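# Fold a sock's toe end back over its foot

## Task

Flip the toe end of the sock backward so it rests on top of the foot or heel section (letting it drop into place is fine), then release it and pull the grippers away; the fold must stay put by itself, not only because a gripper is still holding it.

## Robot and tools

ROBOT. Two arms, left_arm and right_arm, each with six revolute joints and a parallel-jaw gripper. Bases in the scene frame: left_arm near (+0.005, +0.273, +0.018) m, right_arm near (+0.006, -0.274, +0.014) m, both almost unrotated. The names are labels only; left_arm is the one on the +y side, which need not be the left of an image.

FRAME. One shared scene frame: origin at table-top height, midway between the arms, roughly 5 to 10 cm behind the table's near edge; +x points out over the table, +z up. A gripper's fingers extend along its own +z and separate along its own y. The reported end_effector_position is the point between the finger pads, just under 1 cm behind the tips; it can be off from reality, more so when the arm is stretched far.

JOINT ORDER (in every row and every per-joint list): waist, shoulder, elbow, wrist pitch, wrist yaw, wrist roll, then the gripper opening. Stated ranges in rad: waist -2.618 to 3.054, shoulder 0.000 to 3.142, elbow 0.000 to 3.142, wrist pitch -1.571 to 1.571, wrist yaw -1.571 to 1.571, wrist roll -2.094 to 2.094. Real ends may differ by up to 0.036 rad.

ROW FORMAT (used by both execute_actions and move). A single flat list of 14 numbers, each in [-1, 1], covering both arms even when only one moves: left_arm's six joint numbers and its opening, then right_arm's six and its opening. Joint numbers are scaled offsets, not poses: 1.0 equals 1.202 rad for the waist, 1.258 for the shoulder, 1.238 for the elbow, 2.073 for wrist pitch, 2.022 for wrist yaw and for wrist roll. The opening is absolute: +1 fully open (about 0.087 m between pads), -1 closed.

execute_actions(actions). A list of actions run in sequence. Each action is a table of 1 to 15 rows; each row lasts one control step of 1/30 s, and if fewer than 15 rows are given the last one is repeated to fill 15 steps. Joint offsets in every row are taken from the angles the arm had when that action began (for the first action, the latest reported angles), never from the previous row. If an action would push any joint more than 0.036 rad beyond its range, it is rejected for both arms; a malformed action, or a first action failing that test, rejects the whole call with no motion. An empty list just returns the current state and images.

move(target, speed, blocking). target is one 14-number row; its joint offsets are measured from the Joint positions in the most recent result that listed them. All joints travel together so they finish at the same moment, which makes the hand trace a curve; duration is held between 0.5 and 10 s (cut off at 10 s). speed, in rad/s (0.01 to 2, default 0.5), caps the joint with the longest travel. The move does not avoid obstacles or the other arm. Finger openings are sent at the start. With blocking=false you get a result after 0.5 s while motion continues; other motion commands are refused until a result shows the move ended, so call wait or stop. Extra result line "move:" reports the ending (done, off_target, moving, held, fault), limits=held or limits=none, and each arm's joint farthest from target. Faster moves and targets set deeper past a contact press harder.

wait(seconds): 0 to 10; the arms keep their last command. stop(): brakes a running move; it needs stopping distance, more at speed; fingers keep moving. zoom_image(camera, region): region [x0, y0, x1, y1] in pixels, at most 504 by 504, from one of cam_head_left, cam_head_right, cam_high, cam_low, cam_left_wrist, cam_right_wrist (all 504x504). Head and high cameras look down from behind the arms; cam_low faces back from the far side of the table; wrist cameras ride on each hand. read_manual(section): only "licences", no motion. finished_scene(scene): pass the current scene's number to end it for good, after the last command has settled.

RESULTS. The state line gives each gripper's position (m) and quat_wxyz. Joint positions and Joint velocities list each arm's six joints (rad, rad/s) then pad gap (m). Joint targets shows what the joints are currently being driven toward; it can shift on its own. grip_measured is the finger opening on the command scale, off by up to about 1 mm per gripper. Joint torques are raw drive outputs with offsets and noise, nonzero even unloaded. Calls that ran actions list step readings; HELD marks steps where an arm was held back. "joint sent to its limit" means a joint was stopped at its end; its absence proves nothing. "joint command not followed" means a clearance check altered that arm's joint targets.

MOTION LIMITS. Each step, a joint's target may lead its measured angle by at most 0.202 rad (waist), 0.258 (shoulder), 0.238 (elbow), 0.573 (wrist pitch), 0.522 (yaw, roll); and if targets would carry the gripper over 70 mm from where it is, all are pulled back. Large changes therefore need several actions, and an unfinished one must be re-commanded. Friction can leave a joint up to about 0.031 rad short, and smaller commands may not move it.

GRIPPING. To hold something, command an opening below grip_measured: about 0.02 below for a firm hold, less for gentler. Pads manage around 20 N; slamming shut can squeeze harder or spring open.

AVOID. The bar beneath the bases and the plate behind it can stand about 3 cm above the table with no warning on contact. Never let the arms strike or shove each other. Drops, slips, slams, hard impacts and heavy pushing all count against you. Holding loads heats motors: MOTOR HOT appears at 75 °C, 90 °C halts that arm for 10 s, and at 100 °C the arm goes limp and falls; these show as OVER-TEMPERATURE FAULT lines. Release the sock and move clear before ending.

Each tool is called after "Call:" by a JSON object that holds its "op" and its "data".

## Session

Call:
{"op": "execute_actions", "data": {"actions": []}}

Scene clock: 0.00 s.
left_arm: end_effector_position=(+0.3834, +0.2835, +0.3816) grip_measured=+1.000 end_effector_quat_wxyz=(+0.712, -0.012, +0.702, +0.015) | right_arm: end_effector_position=(+0.3933, -0.2726, +0.3658) grip_measured=+0.999 end_effector_quat_wxyz=(+0.702, +0.007, +0.712, +0.003)
Joint names: [waist, shoulder, elbow, wrist pitch, wrist yaw, wrist roll]
Joint positions: left_arm=[ 0.004  1.033  1.04   0.006 -0.014  0.002  0.087] | right_arm=[-0.003  1.039  1.032  0.009  0.015  0.014  0.087]
Joint velocities: left_arm=[ 0.002 -0.017 -0.022  0.007 -0.051 -0.007  0.   ] | right_arm=[ 0.002 -0.002  0.007 -0.037  0.022  0.007  0.001]
Joint torques (N m, as the arm reports them, + toward a larger angle): no reading
Motor temperatures (°C, as the motors report them): left_arm=[26 33 32 31 28 27] | right_arm=[26 28 29 29 27 26]
Joint targets: left_arm=[0.004 1.033 1.040 0.006 -0.014 0.002] | right_arm=[-0.003 1.039 1.032 0.009 0.015 0.014]

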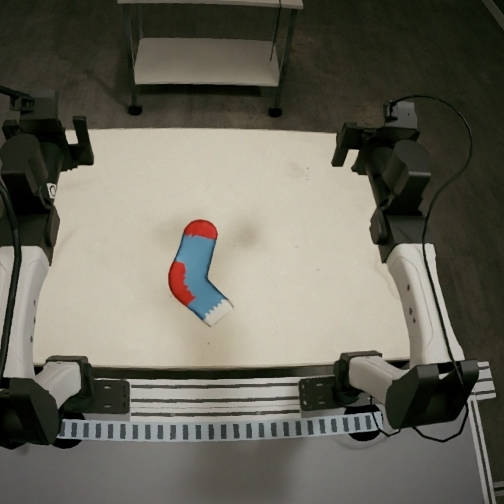

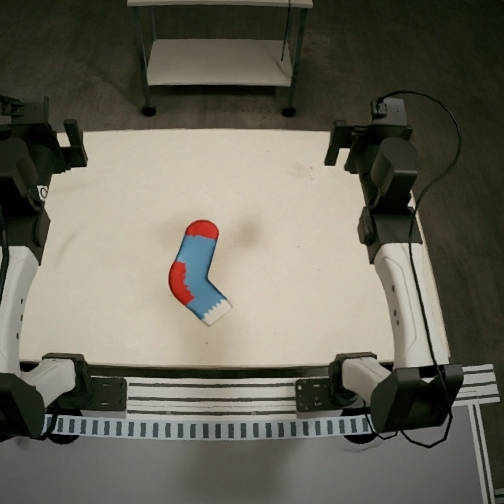

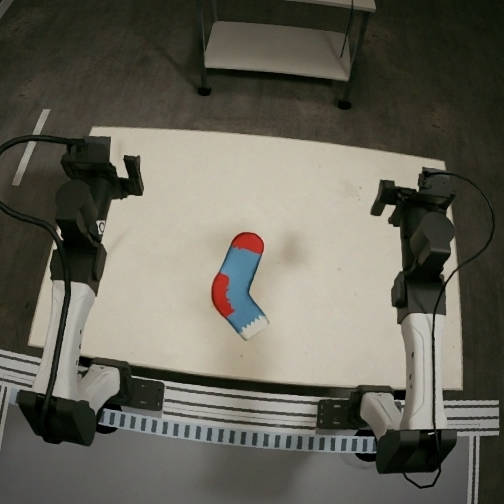

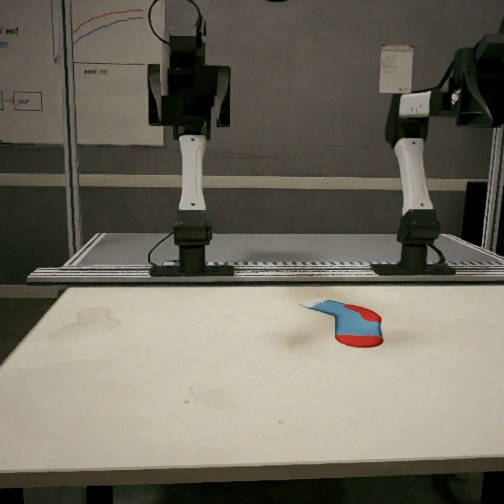

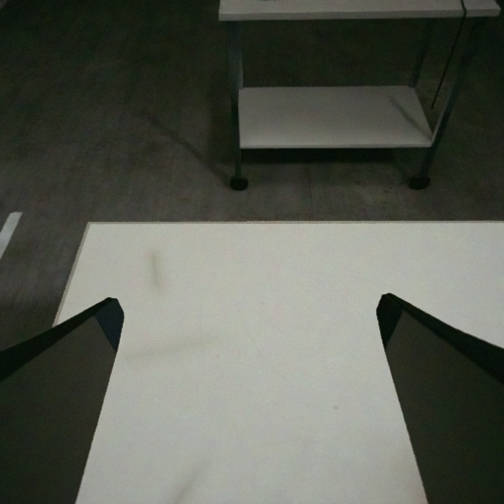

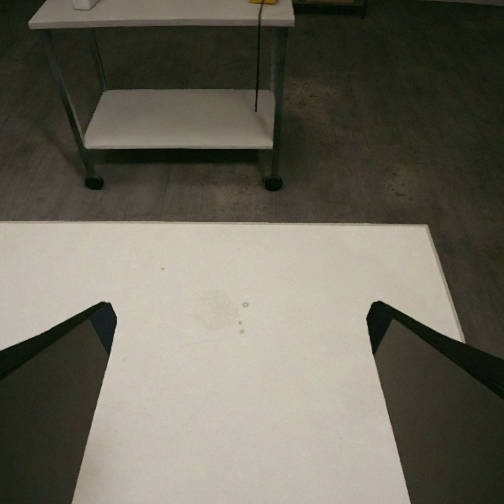

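Call:
{"op": "move", "data": {"target": [-0.4,1,1,-0.666,0.007,-0.899,0.45,0,0,0,0,0,0,1], "speed": 1.4}}

Call:
{"op": "move", "data": {"target": [0,0.19,0.035,0,0,0,0.45,0,0,0,0,0,0,1], "speed": 0.4}}

Call:
{"op": "zoom_image", "data": {"camera": "cam_low", "region": [300,260,420,380]}}

Scene clock: 18.40 s.
left_arm: end_effector_position=(+0.4331, +0.0183, +0.1458) grip_measured=+0.450 end_effector_quat_wxyz=(+0.046, -0.623, +0.776, -0.089) | right_arm: end_effector_position=(+0.3933, -0.2726, +0.3658) grip_measured=+0.999 end_effector_quat_wxyz=(+0.702, +0.007, +0.712, +0.003)
Joint names: [waist, shoulder, elbow, wrist pitch, wrist yaw, wrist roll]
Joint positions: left_arm=[-0.476  2.279  2.265 -1.358 -0.005 -1.808  0.063] | right_arm=[-0.003  1.039  1.032  0.009  0.015  0.014  0.087]
Joint velocities: left_arm=[-0.007  0.002 -0.012 -0.007  0.022 -0.066 -0.001] | right_arm=[-0.022  0.012 -0.007 -0.022 -0.037 -0.007 -0.   ]
Joint torques (N m, as the arm reports them, + toward a larger angle): left_arm=[  0.32 -11.69   9.26   0.43  -0.08  -0.05] | right_arm=[-0.01 -2.88  8.56  1.64  0.02  0.16]
Motor temperatures (°C, as the motors report them): left_arm=[26 34 35 35 28 27] | right_arm=[26 28 31 32 27 26]
Joint targets: left_arm=[-0.477 2.291 2.277 -1.375 0.000 -1.816] | right_arm=[-0.003 1.039 1.032 0.009 0.015 0.014]
move: done; limits=none; left_arm: farthest joint: the wrist pitch, 0.016 radians from its target (1.381 radians at the start); right_arm: farthest joint: the waist, 0.000 radians from its target (0.000 radians at the start)
camera_calibration (this result's frames):
cam_left_wrist: T_world_to_cam=[[0.954252, -0.221302, 0.20107, -0.442109], [-0.292525, -0.551718, 0.781048, 0.0418389], [-0.0619135, -0.804134, -0.591215, 0.269276], [0, 0, 0, 1]] pos_world=[0.450794, 0.141777, 0.215417]

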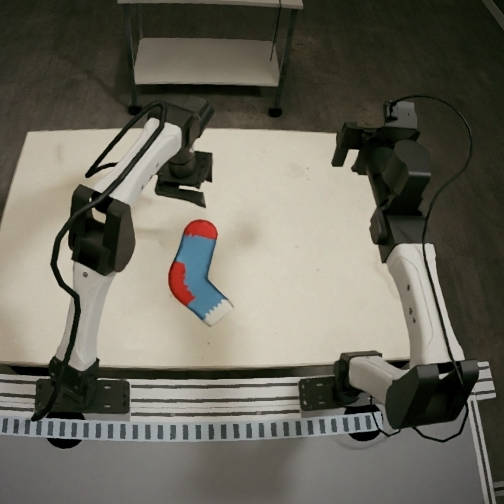

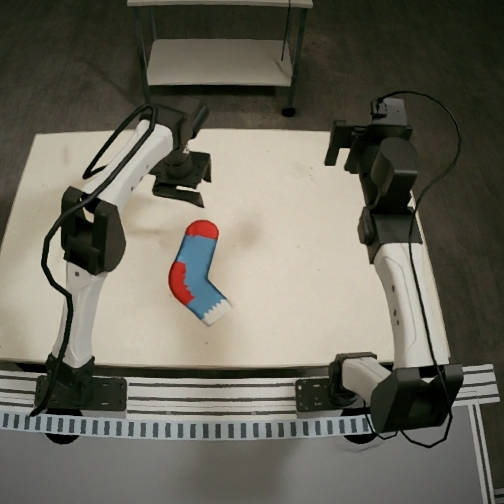

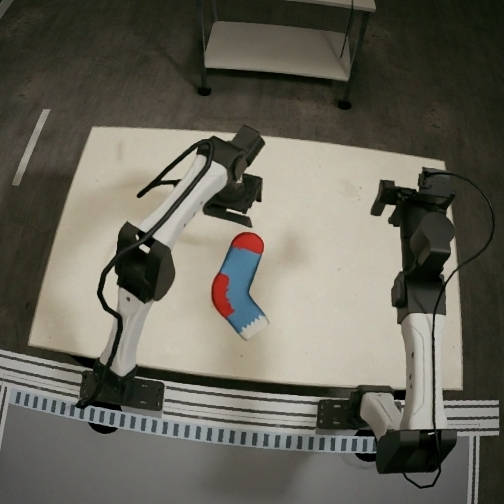

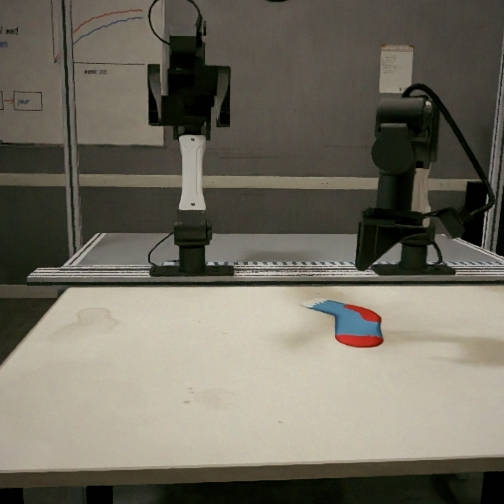

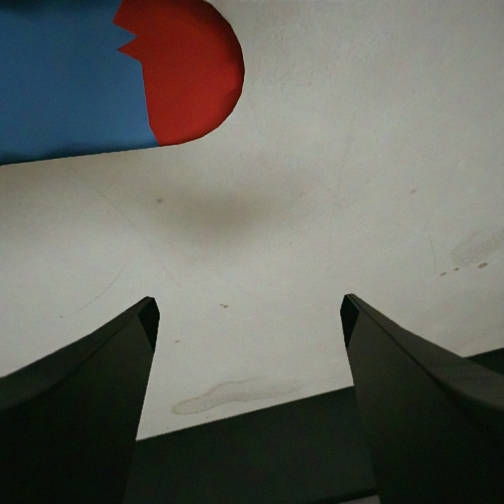

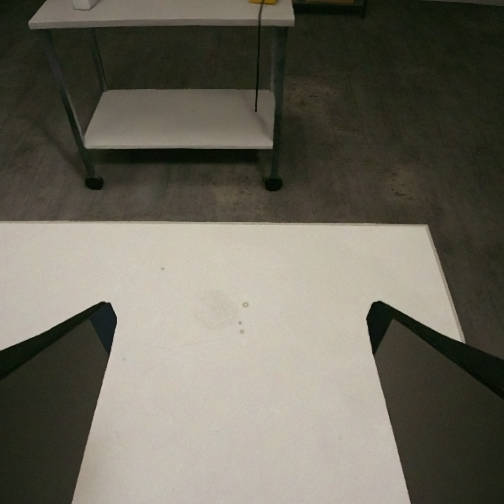

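Scene clock: 19.60 s.
left_arm: end_effector_position=(+0.4320, +0.0191, +0.0468) grip_measured=+0.450 end_effector_quat_wxyz=(+0.004, -0.626, +0.780, -0.000) | right_arm: end_effector_position=(+0.3933, -0.2726, +0.3658) grip_measured=+0.999 end_effector_quat_wxyz=(+0.702, +0.007, +0.712, +0.003)
Joint names: [waist, shoulder, elbow, wrist pitch, wrist yaw, wrist roll]
Joint positions: left_arm=[-0.476  2.505  2.296 -1.359 -0.005 -1.808  0.063] | right_arm=[-0.003  1.039  1.032  0.009  0.015  0.014  0.087]
Joint velocities: left_arm=[-0.012 -0.007 -0.002 -0.007 -0.022 -0.081  0.   ] | right_arm=[ 0.002  0.007 -0.022  0.022 -0.022 -0.051  0.001]
Joint torques (N m, as the arm reports them, + toward a larger angle): left_arm=[  0.42 -12.86   9.02   0.24  -0.13   0.02] | right_arm=[ 0.   -2.89  8.57  1.64  0.02  0.16]
Motor temperatures (°C, as the motors report them): left_arm=[26 35 35 35 28 27] | right_arm=[26 28 31 32 27 26]
Joint targets: left_arm=[-0.476 2.518 2.308 -1.359 -0.005 -1.808] | right_arm=[-0.003 1.039 1.032 0.009 0.015 0.014]
move: done; limits=none; left_arm: farthest joint: the shoulder, 0.013 radians from its target (0.239 radians at the start); right_arm: farthest joint: the waist, 0.000 radians from its target (0.000 radians at the start)
camera_calibration (this result's frames):
cam_left_wrist: T_world_to_cam=[[0.973094, -0.230093, 0.012052, -0.420064], [-0.155825, -0.618672, 0.770041, 0.0619835], [-0.169725, -0.7512, -0.637881, 0.259076], [0, 0, 0, 1]] pos_world=[0.462392, 0.136311, 0.122592]

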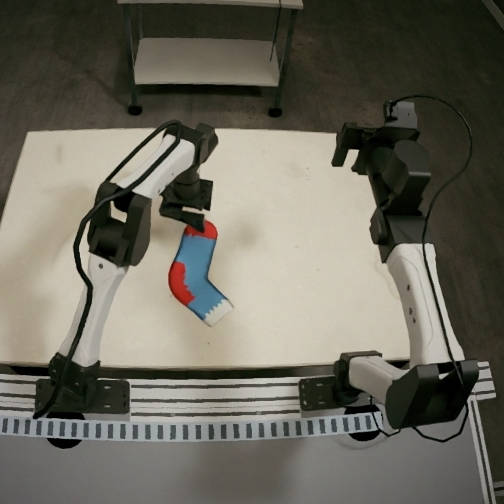

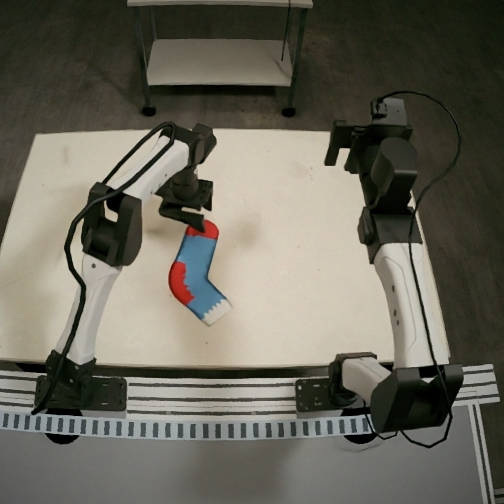

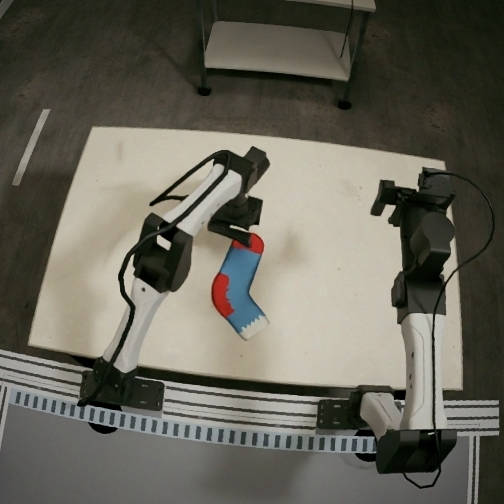

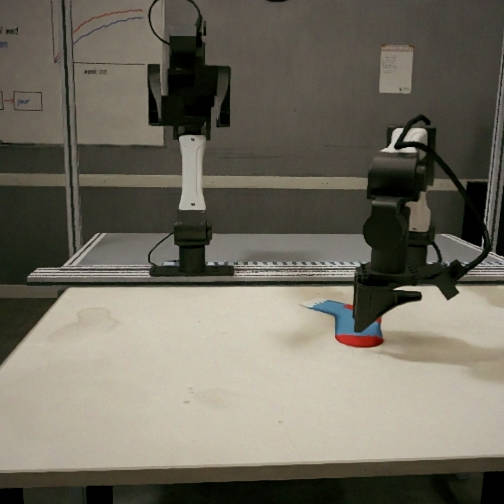

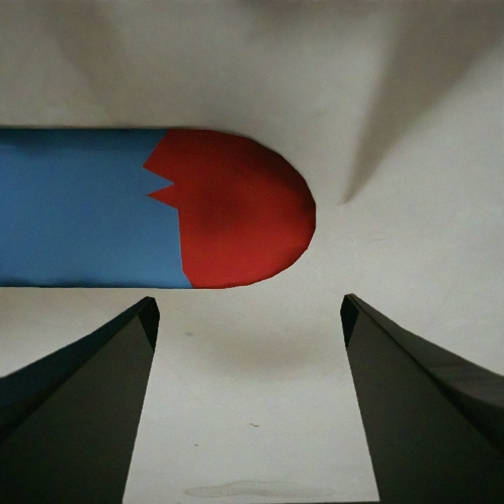

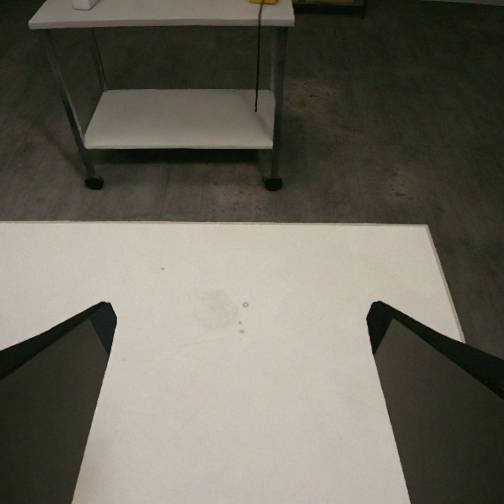

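Region (300, 260, 420, 380) of cam_low's 504x504 image, scaled by 4.200, with more detail than that image has.

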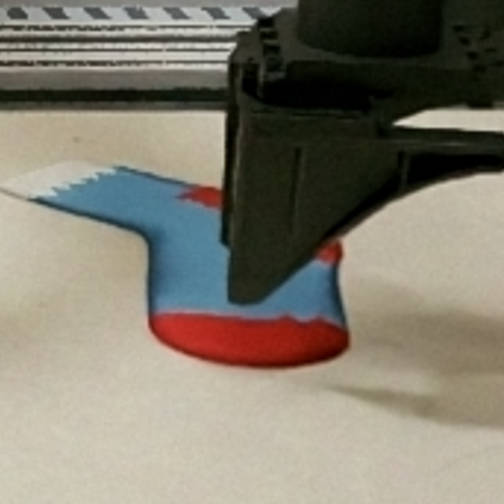

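Call:
{"op": "move", "data": {"target": [0.018,0.068,0.008,0.021,0,0,0.45,0,0,0,0,0,0,1], "speed": 0.12}}

Scene clock: 24.50 s.
left_arm: end_effector_position=(+0.4366, +0.0240, +0.0179) grip_measured=+0.450 end_effector_quat_wxyz=(-0.003, -0.631, +0.776, +0.013) | right_arm: end_effector_position=(+0.3933, -0.2726, +0.3658) grip_measured=+0.999 end_effector_quat_wxyz=(+0.702, +0.007, +0.712, +0.003)
Joint names: [waist, shoulder, elbow, wrist pitch, wrist yaw, wrist roll]
Joint positions: left_arm=[-0.462  2.566  2.296 -1.328 -0.004 -1.808  0.063] | right_arm=[-0.003  1.039  1.032  0.009  0.015  0.014  0.087]
Joint velocities: left_arm=[-0.007  0.002  0.002  0.022 -0.037  0.066  0.   ] | right_arm=[-0.027  0.007 -0.022 -0.007 -0.051 -0.007 -0.001]
Joint torques (N m, as the arm reports them, + toward a larger angle): left_arm=[  1.05 -12.23   8.72   0.32  -0.16   0.01] | right_arm=[ 0.   -2.88  8.57  1.64  0.02  0.16]
Motor temperatures (°C, as the motors report them): left_arm=[26 38 36 34 28 27] | right_arm=[26 28 31 33 27 26]
Joint targets: left_arm=[-0.454 2.590 2.306 -1.315 -0.005 -1.808] | right_arm=[-0.003 1.039 1.032 0.009 0.015 0.014]
move: off_target (left_arm); limits=none; left_arm: farthest joint: the shoulder, 0.025 radians from its target (0.086 radians at the start); right_arm: farthest joint: the waist, 0.000 radians from its target (0.000 radians at the start)
camera_calibration (this result's frames):
cam_left_wrist: T_world_to_cam=[[0.976007, -0.216967, -0.0183072, -0.424194], [-0.125688, -0.630055, 0.766312, 0.0752456], [-0.177799, -0.745625, -0.642208, 0.248572], [0, 0, 0, 1]] pos_world=[0.46767, 0.140714, 0.0942073]

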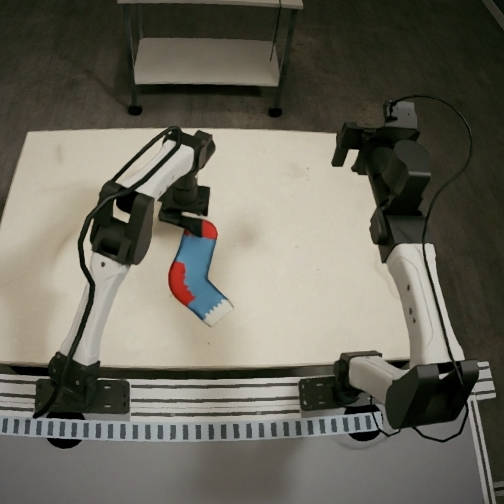

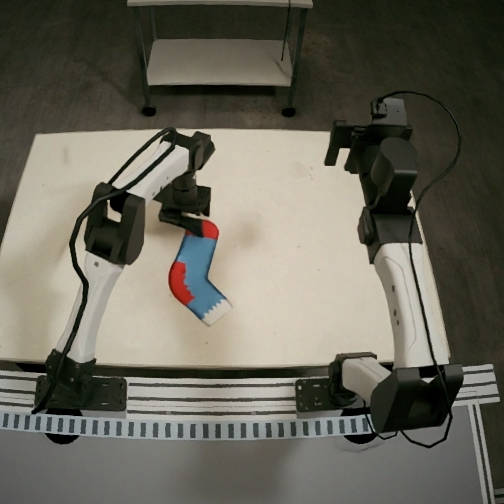

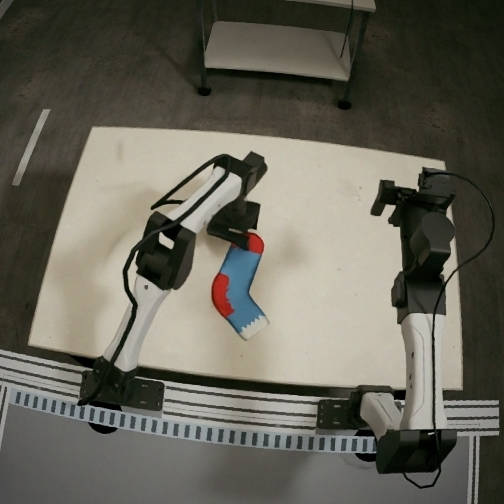

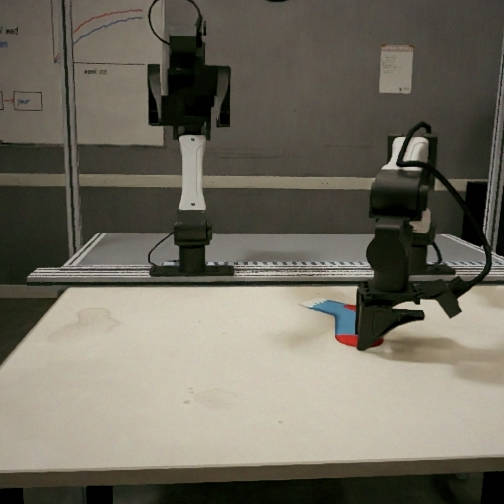

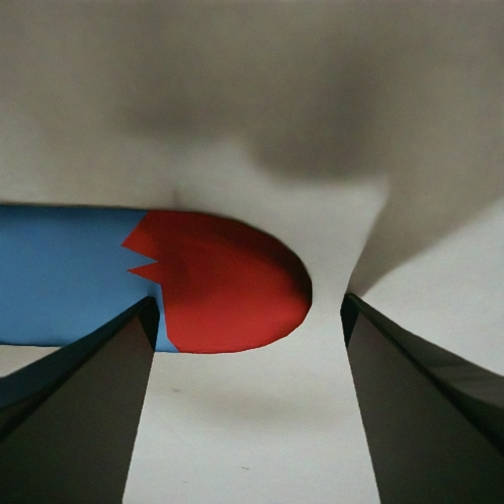

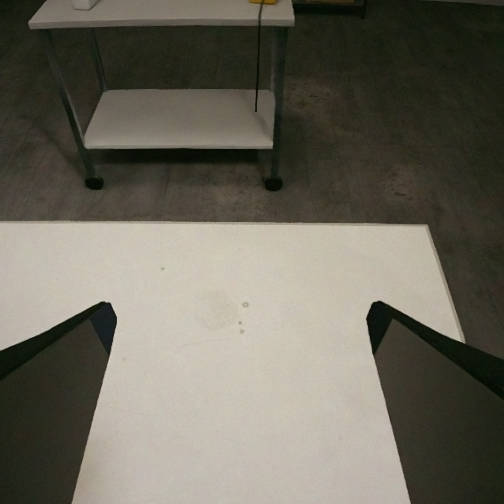

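Call:
{"op": "execute_actions", "data": {"actions": [[[0,0.035,0,0,0,0,0.45,0,0,0,0,0,0,1],[0,0.035,0,0,0,0,0.45,0,0,0,0,0,0,1],[0,0.035,0,0,0,0,0.4,0,0,0,0,0,0,1],[0,0.035,0,0,0,0,0.35,0,0,0,0,0,0,1],[0,0.035,0,0,0,0,0.3,0,0,0,0,0,0,1],[0,0.035,0,0,0,0,0.25,0,0,0,0,0,0,1],[0,0.035,0,0,0,0,0.2,0,0,0,0,0,0,1],[0,0.035,0,0,0,0,0.15,0,0,0,0,0,0,1],[0,0.035,0,0,0,0,0.1,0,0,0,0,0,0,1],[0,0.035,0,0,0,0,0.05,0,0,0,0,0,0,1],[0,0.035,0,0,0,0,0,0,0,0,0,0,0,1],[0,0.035,0,0,0,0,-0.05,0,0,0,0,0,0,1],[0,0.035,0,0,0,0,-0.1,0,0,0,0,0,0,1],[0,0.035,0,0,0,0,-0.15,0,0,0,0,0,0,1],[0,0.035,0,0,0,0,-0.2,0,0,0,0,0,0,1]],[[0,0.035,0,0,0,0,-0.25,0,0,0,0,0,0,1],[0,0.035,0,0,0,0,-0.3,0,0,0,0,0,0,1],[0,0.035,0,0,0,0,-0.35,0,0,0,0,0,0,1],[0,0.035,0,0,0,0,-0.4,0,0,0,0,0,0,1],[0,0.035,0,0,0,0,-0.45,0,0,0,0,0,0,1],[0,0.035,0,0,0,0,-0.5,0,0,0,0,0,0,1],[0,0.035,0,0,0,0,-0.55,0,0,0,0,0,0,1],[0,0.035,0,0,0,0,-0.6,0,0,0,0,0,0,1],[0,0.035,0,0,0,0,-0.65,0,0,0,0,0,0,1],[0,0.035,0,0,0,0,-0.7,0,0,0,0,0,0,1],[0,0.035,0,0,0,0,-0.75,0,0,0,0,0,0,1],[0,0.035,0,0,0,0,-0.8,0,0,0,0,0,0,1],[0,0.035,0,0,0,0,-0.85,0,0,0,0,0,0,1],[0,0.035,0,0,0,0,-0.9,0,0,0,0,0,0,1],[0,0.035,0,0,0,0,-0.95,0,0,0,0,0,0,1]]]}}

Scene clock: 43.47 s.
left_arm: end_effector_position=(+0.4308, +0.0236, +0.0169) grip_measured=-0.912 end_effector_quat_wxyz=(-0.015, -0.631, +0.775, +0.020) | right_arm: end_effector_position=(+0.3933, -0.2726, +0.3658) grip_measured=+0.999 end_effector_quat_wxyz=(+0.702, +0.007, +0.712, +0.003)
Joint names: [waist, shoulder, elbow, wrist pitch, wrist yaw, wrist roll]
Joint positions: left_arm=[-0.462  2.569  2.296 -1.347  0.013 -1.809  0.004] | right_arm=[-0.003  1.039  1.032  0.009  0.015  0.014  0.087]
Joint velocities: left_arm=[-0.027 -0.002 -0.012  0.037 -0.007 -0.037  0.03 ] | right_arm=[ 0.002  0.017 -0.002  0.007 -0.022  0.007  0.   ]
Joint torques (N m, as the arm reports them, + toward a larger angle): left_arm=[  0.22 -10.44   7.59   0.23  -0.24   0.05] | right_arm=[ 0.01 -2.89  8.58  1.64  0.02  0.16]
Motor temperatures (°C, as the motors report them): left_arm=[26 45 37 32 28 27] | right_arm=[26 29 32 34 27 26]
Joint targets: left_arm=[-0.462 2.612 2.296 -1.329 0.001 -1.809] | right_arm=[-0.003 1.039 1.032 0.009 0.015 0.014]
Step readings (joint positions; steps 1 to 15: 1st action; 16 to 30: 2nd action):
0: left_arm=[-0.462 2.566 2.296 -1.328 -0.004 -1.808] | right_arm=[-0.003 1.039 1.032 0.009 0.015 0.014]
1: left_arm=[-0.462 2.567 2.296 -1.328 -0.004 -1.808] | right_arm=[-0.003 1.039 1.032 0.009 0.015 0.014]
2: left_arm=[-0.462 2.567 2.296 -1.328 -0.004 -1.808] | right_arm=[-0.003 1.039 1.032 0.009 0.015 0.014]
4: left_arm=[-0.462 2.567 2.296 -1.323 -0.005 -1.809] | right_arm=[-0.003 1.039 1.032 0.009 0.015 0.014]
8: left_arm=[-0.462 2.567 2.296 -1.320 -0.005 -1.809] | right_arm=[-0.003 1.039 1.032 0.009 0.015 0.014]
15: left_arm=[-0.462 2.568 2.296 -1.329 0.001 -1.809] | right_arm=[-0.003 1.039 1.032 0.009 0.015 0.014]
16: left_arm=[-0.462 2.568 2.296 -1.331 0.002 -1.809] | right_arm=[-0.003 1.039 1.032 0.009 0.015 0.014]
17: left_arm=[-0.462 2.568 2.296 -1.333 0.003 -1.809] | right_arm=[-0.003 1.039 1.032 0.009 0.015 0.014]
19: left_arm=[-0.462 2.569 2.296 -1.337 0.005 -1.809] | right_arm=[-0.003 1.039 1.032 0.009 0.015 0.014]
23: left_arm=[-0.462 2.569 2.296 -1.345 0.010 -1.809] | right_arm=[-0.003 1.039 1.032 0.009 0.015 0.014]
30: Joint positions above
camera_calibration (this result's frames):
cam_left_wrist: T_world_to_cam=[[0.975463, -0.215729, -0.043959, -0.417958], [-0.103609, -0.625986, 0.772921, 0.0652209], [-0.194259, -0.749401, -0.632978, 0.253592], [0, 0, 0, 1]] pos_world=[0.463723, 0.140704, 0.0917349]

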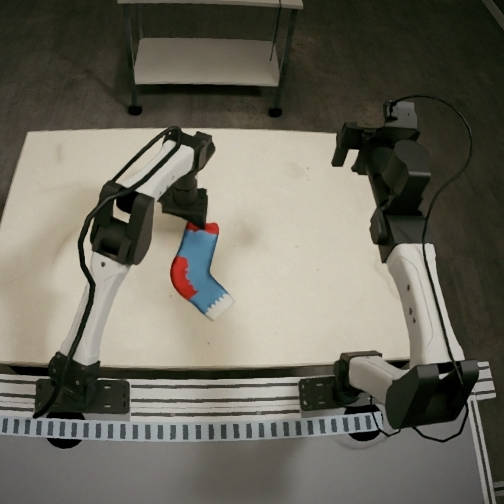

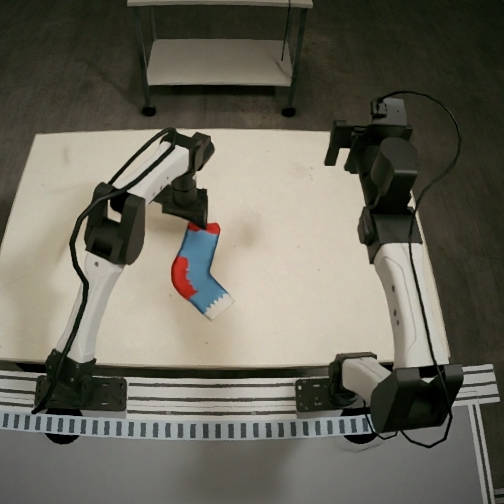

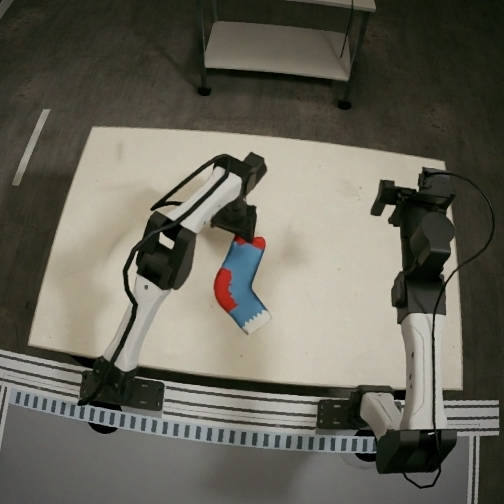

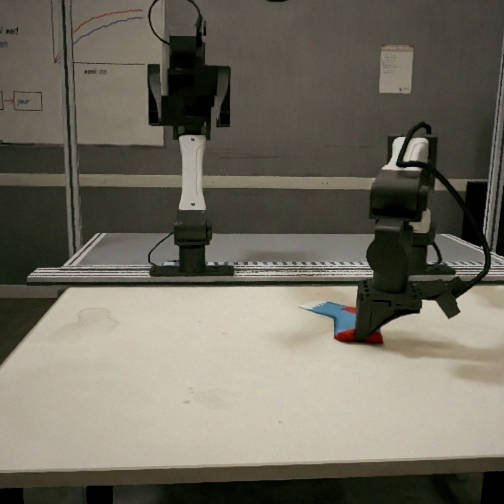

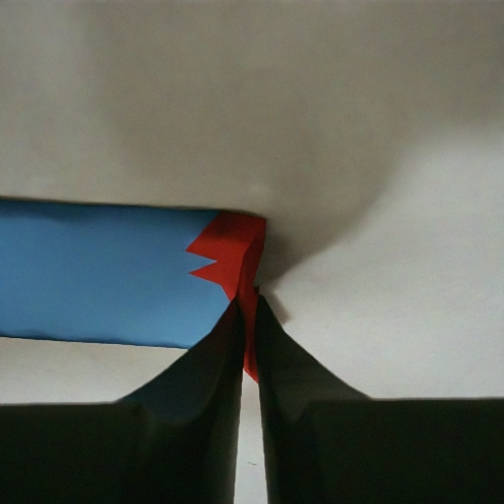

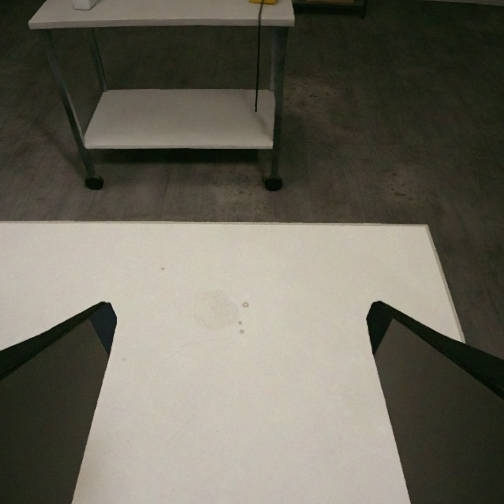

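Call:
{"op": "move", "data": {"target": [-0.016,-0.192,-0.2,0.022,0,0,-0.95,0,0,0,0,0,0,1], "speed": 0.4}}

Call:
{"op": "move", "data": {"target": [-0.022,-0.135,-0.22,0.045,0,-0.02,-0.95,0,0,0,0,0,0,1], "speed": 0.45}}

Call:
{"op": "move", "data": {"target": [-0.03,-0.105,-0.275,0.099,0,-0.018,-0.95,0,0,0,0,0,0,1], "speed": 0.45}}

Scene clock: 53.10 s.
left_arm: end_effector_position=(+0.4021, +0.0308, +0.0700) grip_measured=-0.909 end_effector_quat_wxyz=(-0.005, -0.627, +0.779, -0.002) | right_arm: end_effector_position=(+0.3933, -0.2726, +0.3657) grip_measured=+0.999 end_effector_quat_wxyz=(+0.702, +0.007, +0.712, +0.003)
Joint names: [waist, shoulder, elbow, wrist pitch, wrist yaw, wrist roll]
Joint positions: left_arm=[-0.474  2.328  2.07  -1.315  0.014 -1.809  0.004] | right_arm=[-0.003  1.039  1.032  0.008  0.015  0.014  0.087]
Joint velocities: left_arm=[-0.007 -0.007 -0.017 -0.022 -0.022  0.022  0.001] | right_arm=[ 0.002 -0.002  0.002 -0.066 -0.022 -0.051 -0.   ]
Joint torques (N m, as the arm reports them, + toward a larger angle): left_arm=[ -0.27 -12.63   5.72   0.3   -0.19   0.  ] | right_arm=[ 0.   -2.89  8.56  1.64  0.02  0.16]
Motor temperatures (°C, as the motors report them): left_arm=[26 47 37 32 28 27] | right_arm=[26 29 33 34 27 26]
Joint targets: left_arm=[-0.481 2.328 2.048 -1.302 0.013 -1.809] | right_arm=[-0.003 1.039 1.032 0.008 0.015 0.014]
move: off_target (left_arm); limits=none; left_arm: farthest joint: the elbow, 0.022 radians from its target (0.247 radians at the start); right_arm: farthest joint: the wrist pitch, 0.001 radians from its target (0.001 radians at the start)
camera_calibration (this result's frames):
cam_left_wrist: T_world_to_cam=[[0.973708, -0.227778, 0.00306822, -0.388281], [-0.144613, -0.607677, 0.780907, 0.0410968], [-0.176008, -0.760819, -0.62464, 0.279518], [0, 0, 0, 1]] pos_world=[0.433214, 0.149195, 0.143697]
cam_right_wrist: T_world_to_cam=[[-0.0141364, -0.9999, -0.000245613, -0.271408], [-0.772816, 0.0110818, -0.634534, 0.562811], [0.634473, -0.00878019, -0.772895, 0.167848], [0, 0, 0, 1]] pos_world=[0.324618, -0.276144, 0.486785]

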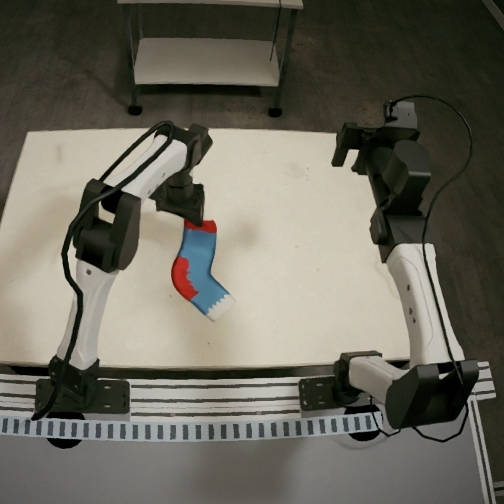

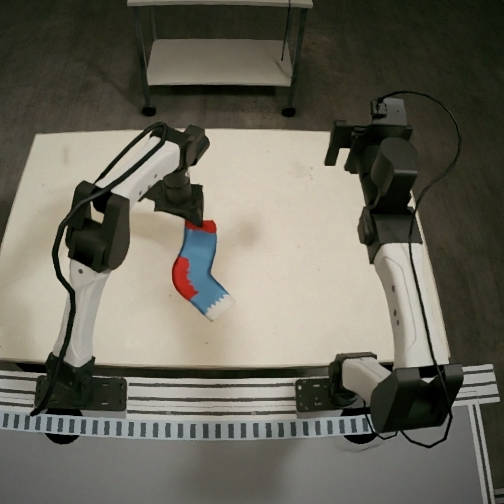

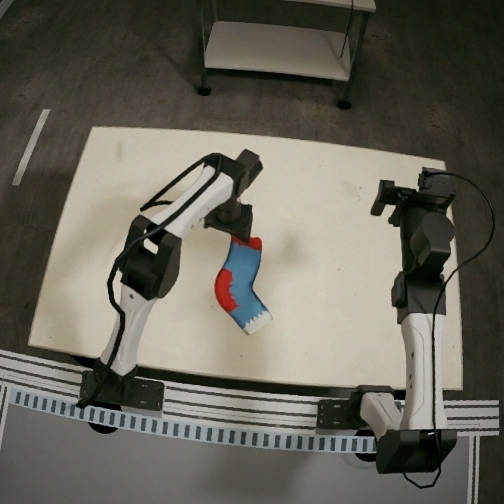

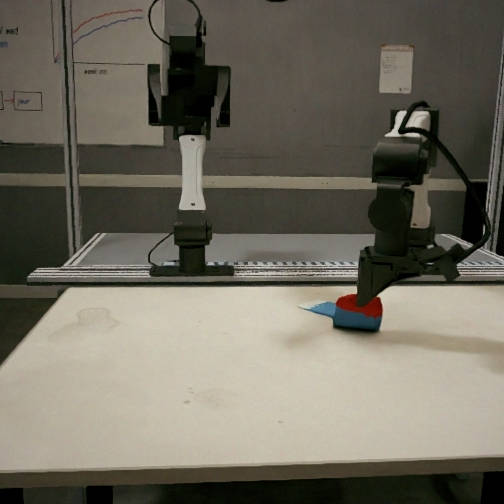

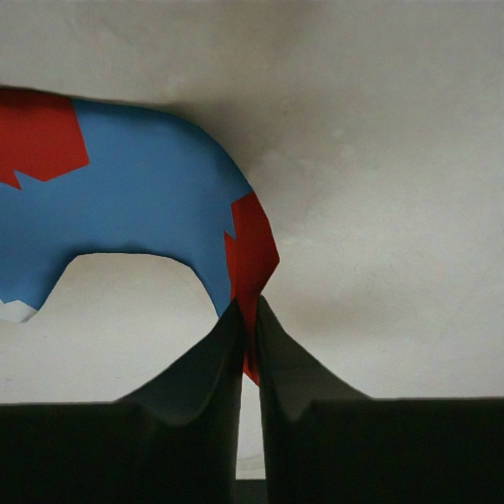

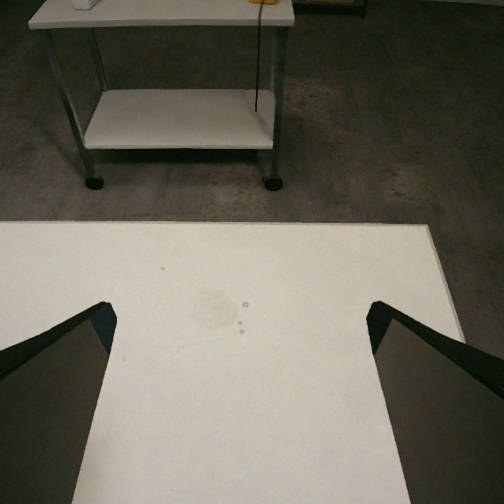

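Scene clock: 54.37 s.
left_arm: end_effector_position=(+0.3665, +0.0397, +0.0756) grip_measured=-0.909 end_effector_quat_wxyz=(-0.006, -0.633, +0.774, +0.000) | right_arm: end_effector_position=(+0.3933, -0.2726, +0.3657) grip_measured=+0.999 end_effector_quat_wxyz=(+0.702, +0.007, +0.712, +0.003)
Joint names: [waist, shoulder, elbow, wrist pitch, wrist yaw, wrist roll]
Joint positions: left_arm=[-0.493  2.163  1.82  -1.234  0.014 -1.843  0.004] | right_arm=[-0.003  1.039  1.032  0.008  0.015  0.014  0.087]
Joint velocities: left_arm=[-0.007 -0.002 -0.007 -0.007 -0.081 -0.037 -0.001] | right_arm=[-0.007 -0.022  0.002  0.022 -0.022 -0.022 -0.   ]
Joint torques (N m, as the arm reports them, + toward a larger angle): left_arm=[ -0.37 -12.01   5.63   0.25  -0.17  -0.04] | right_arm=[-0.02 -2.87  8.56  1.64  0.02  0.16]
Motor temperatures (°C, as the motors report them): left_arm=[26 47 37 32 28 27] | right_arm=[26 29 33 34 27 26]
Joint targets: left_arm=[-0.501 2.158 1.798 -1.221 0.014 -1.849] | right_arm=[-0.003 1.039 1.032 0.008 0.015 0.014]
move: off_target (left_arm); limits=none; left_arm: farthest joint: the elbow, 0.022 radians from its target (0.273 radians at the start); right_arm: farthest joint: the waist, 0.000 radians from its target (0.000 radians at the start)
camera_calibration (this result's frames):
cam_left_wrist: T_world_to_cam=[[0.977075, -0.212888, -0.00176905, -0.35308], [-0.131849, -0.611618, 0.780089, 0.0325537], [-0.167154, -0.761972, -0.625666, 0.280333], [0, 0, 0, 1]] pos_world=[0.396136, 0.15835, 0.149376]
cam_right_wrist: T_world_to_cam=[[-0.0141364, -0.9999, -0.000245613, -0.271408], [-0.772816, 0.0110818, -0.634534, 0.562811], [0.634473, -0.00878019, -0.772895, 0.167848], [0, 0, 0, 1]] pos_world=[0.324618, -0.276144, 0.486785]

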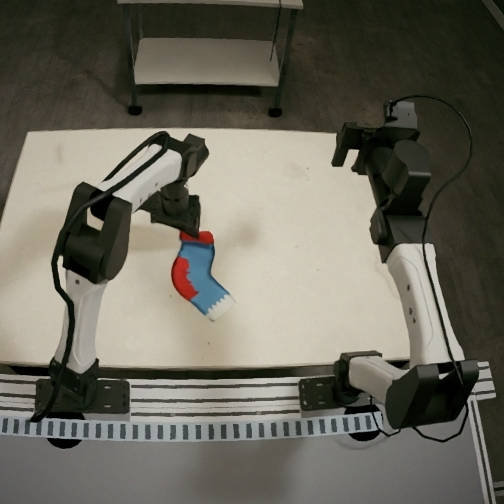

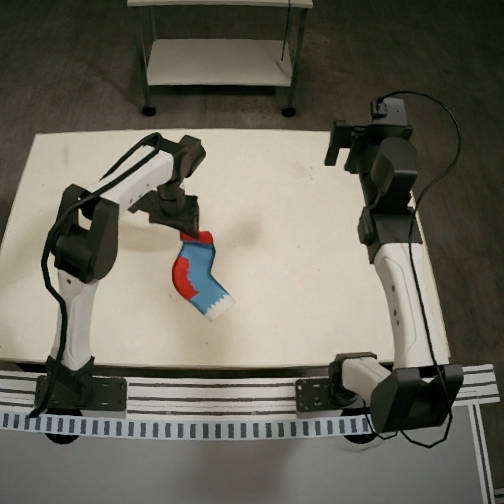

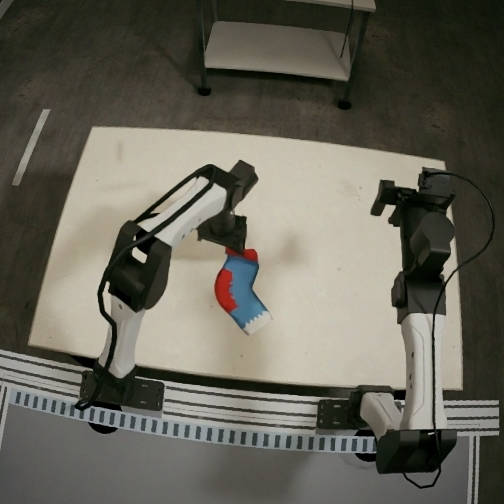

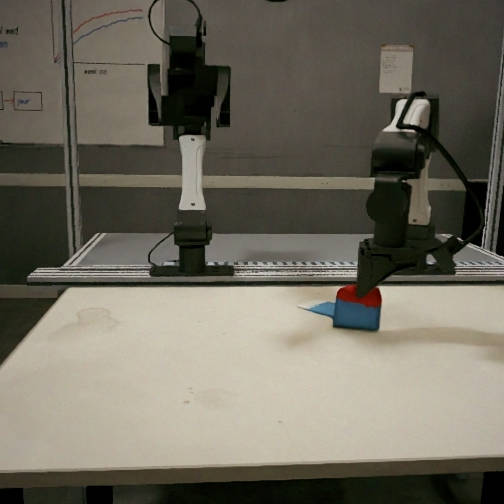

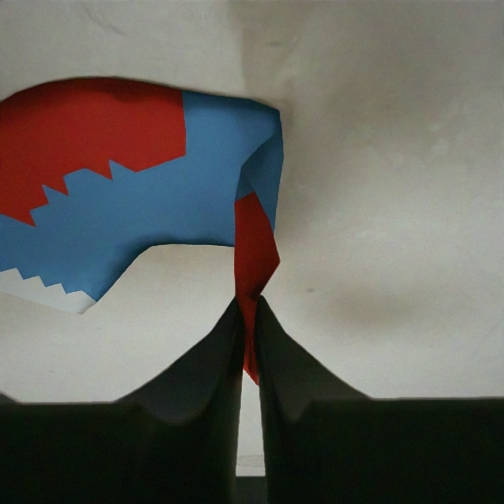

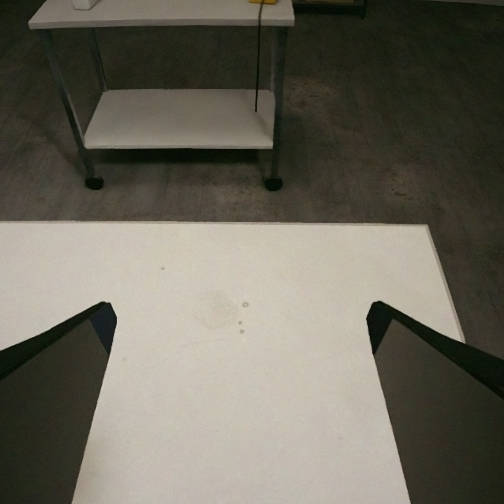

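Scene clock: 55.83 s.
left_arm: end_effector_position=(+0.3273, +0.0480, +0.0436) grip_measured=-0.909 end_effector_quat_wxyz=(-0.007, -0.633, +0.774, +0.002) | right_arm: end_effector_position=(+0.3933, -0.2726, +0.3657) grip_measured=+0.999 end_effector_quat_wxyz=(+0.702, +0.007, +0.712, +0.003)
Joint names: [waist, shoulder, elbow, wrist pitch, wrist yaw, wrist roll]
Joint positions: left_arm=[-0.521  2.04   1.501 -1.041  0.014 -1.873  0.004] | right_arm=[-0.003  1.039  1.032  0.008  0.015  0.014  0.087]
Joint velocities: left_arm=[-0.022 -0.012 -0.002 -0.022 -0.051  0.022  0.   ] | right_arm=[-0.012 -0.042  0.002 -0.022 -0.051  0.007  0.   ]
Joint torques (N m, as the arm reports them, + toward a larger angle): left_arm=[ -0.28 -11.17   5.95   0.29  -0.15  -0.01] | right_arm=[-0.02 -2.88  8.57  1.64  0.02  0.16]
Motor temperatures (°C, as the motors report them): left_arm=[26 47 37 32 28 27] | right_arm=[26 29 33 34 27 26]
Joint targets: left_arm=[-0.529 2.031 1.480 -1.029 0.014 -1.879] | right_arm=[-0.003 1.039 1.032 0.008 0.015 0.014]
move: off_target (left_arm); limits=none; left_arm: farthest joint: the elbow, 0.022 radians from its target (0.341 radians at the start); right_arm: farthest joint: the waist, 0.000 radians from its target (0.000 radians at the start)
camera_calibration (this result's frames):
cam_left_wrist: T_world_to_cam=[[0.977472, -0.211016, -0.00466934, -0.313207], [-0.128641, -0.613141, 0.779429, 0.0564311], [-0.167335, -0.761269, -0.626473, 0.26019], [0, 0, 0, 1]] pos_world=[0.356949, 0.166583, 0.117555]
cam_right_wrist: T_world_to_cam=[[-0.0141364, -0.9999, -0.000245613, -0.271408], [-0.772816, 0.0110818, -0.634534, 0.562811], [0.634473, -0.00878019, -0.772895, 0.167848], [0, 0, 0, 1]] pos_world=[0.324618, -0.276144, 0.486785]

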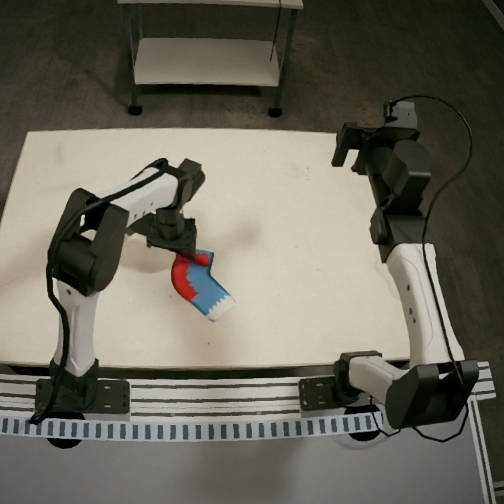

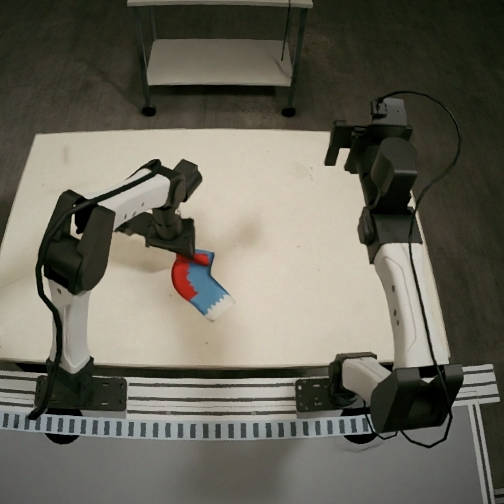

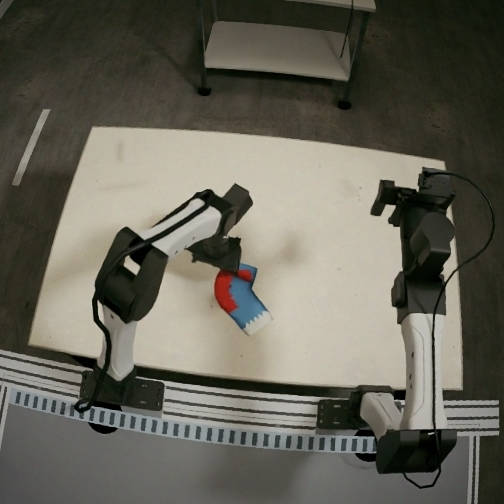

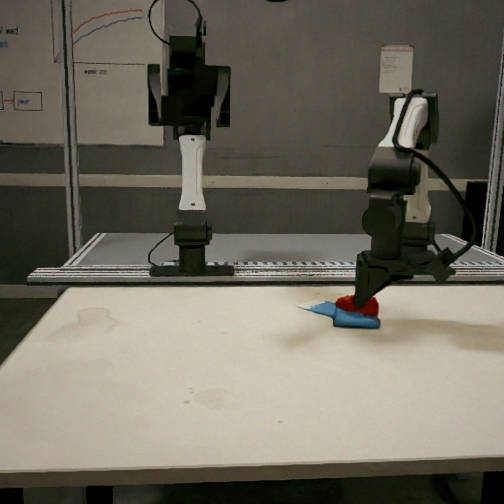

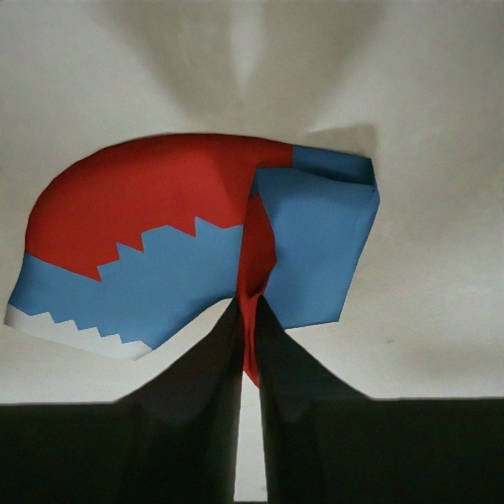

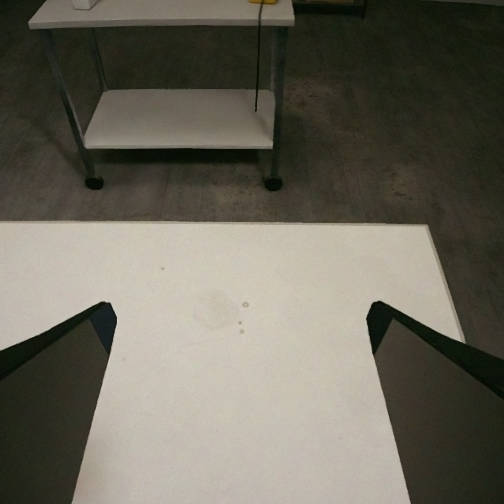

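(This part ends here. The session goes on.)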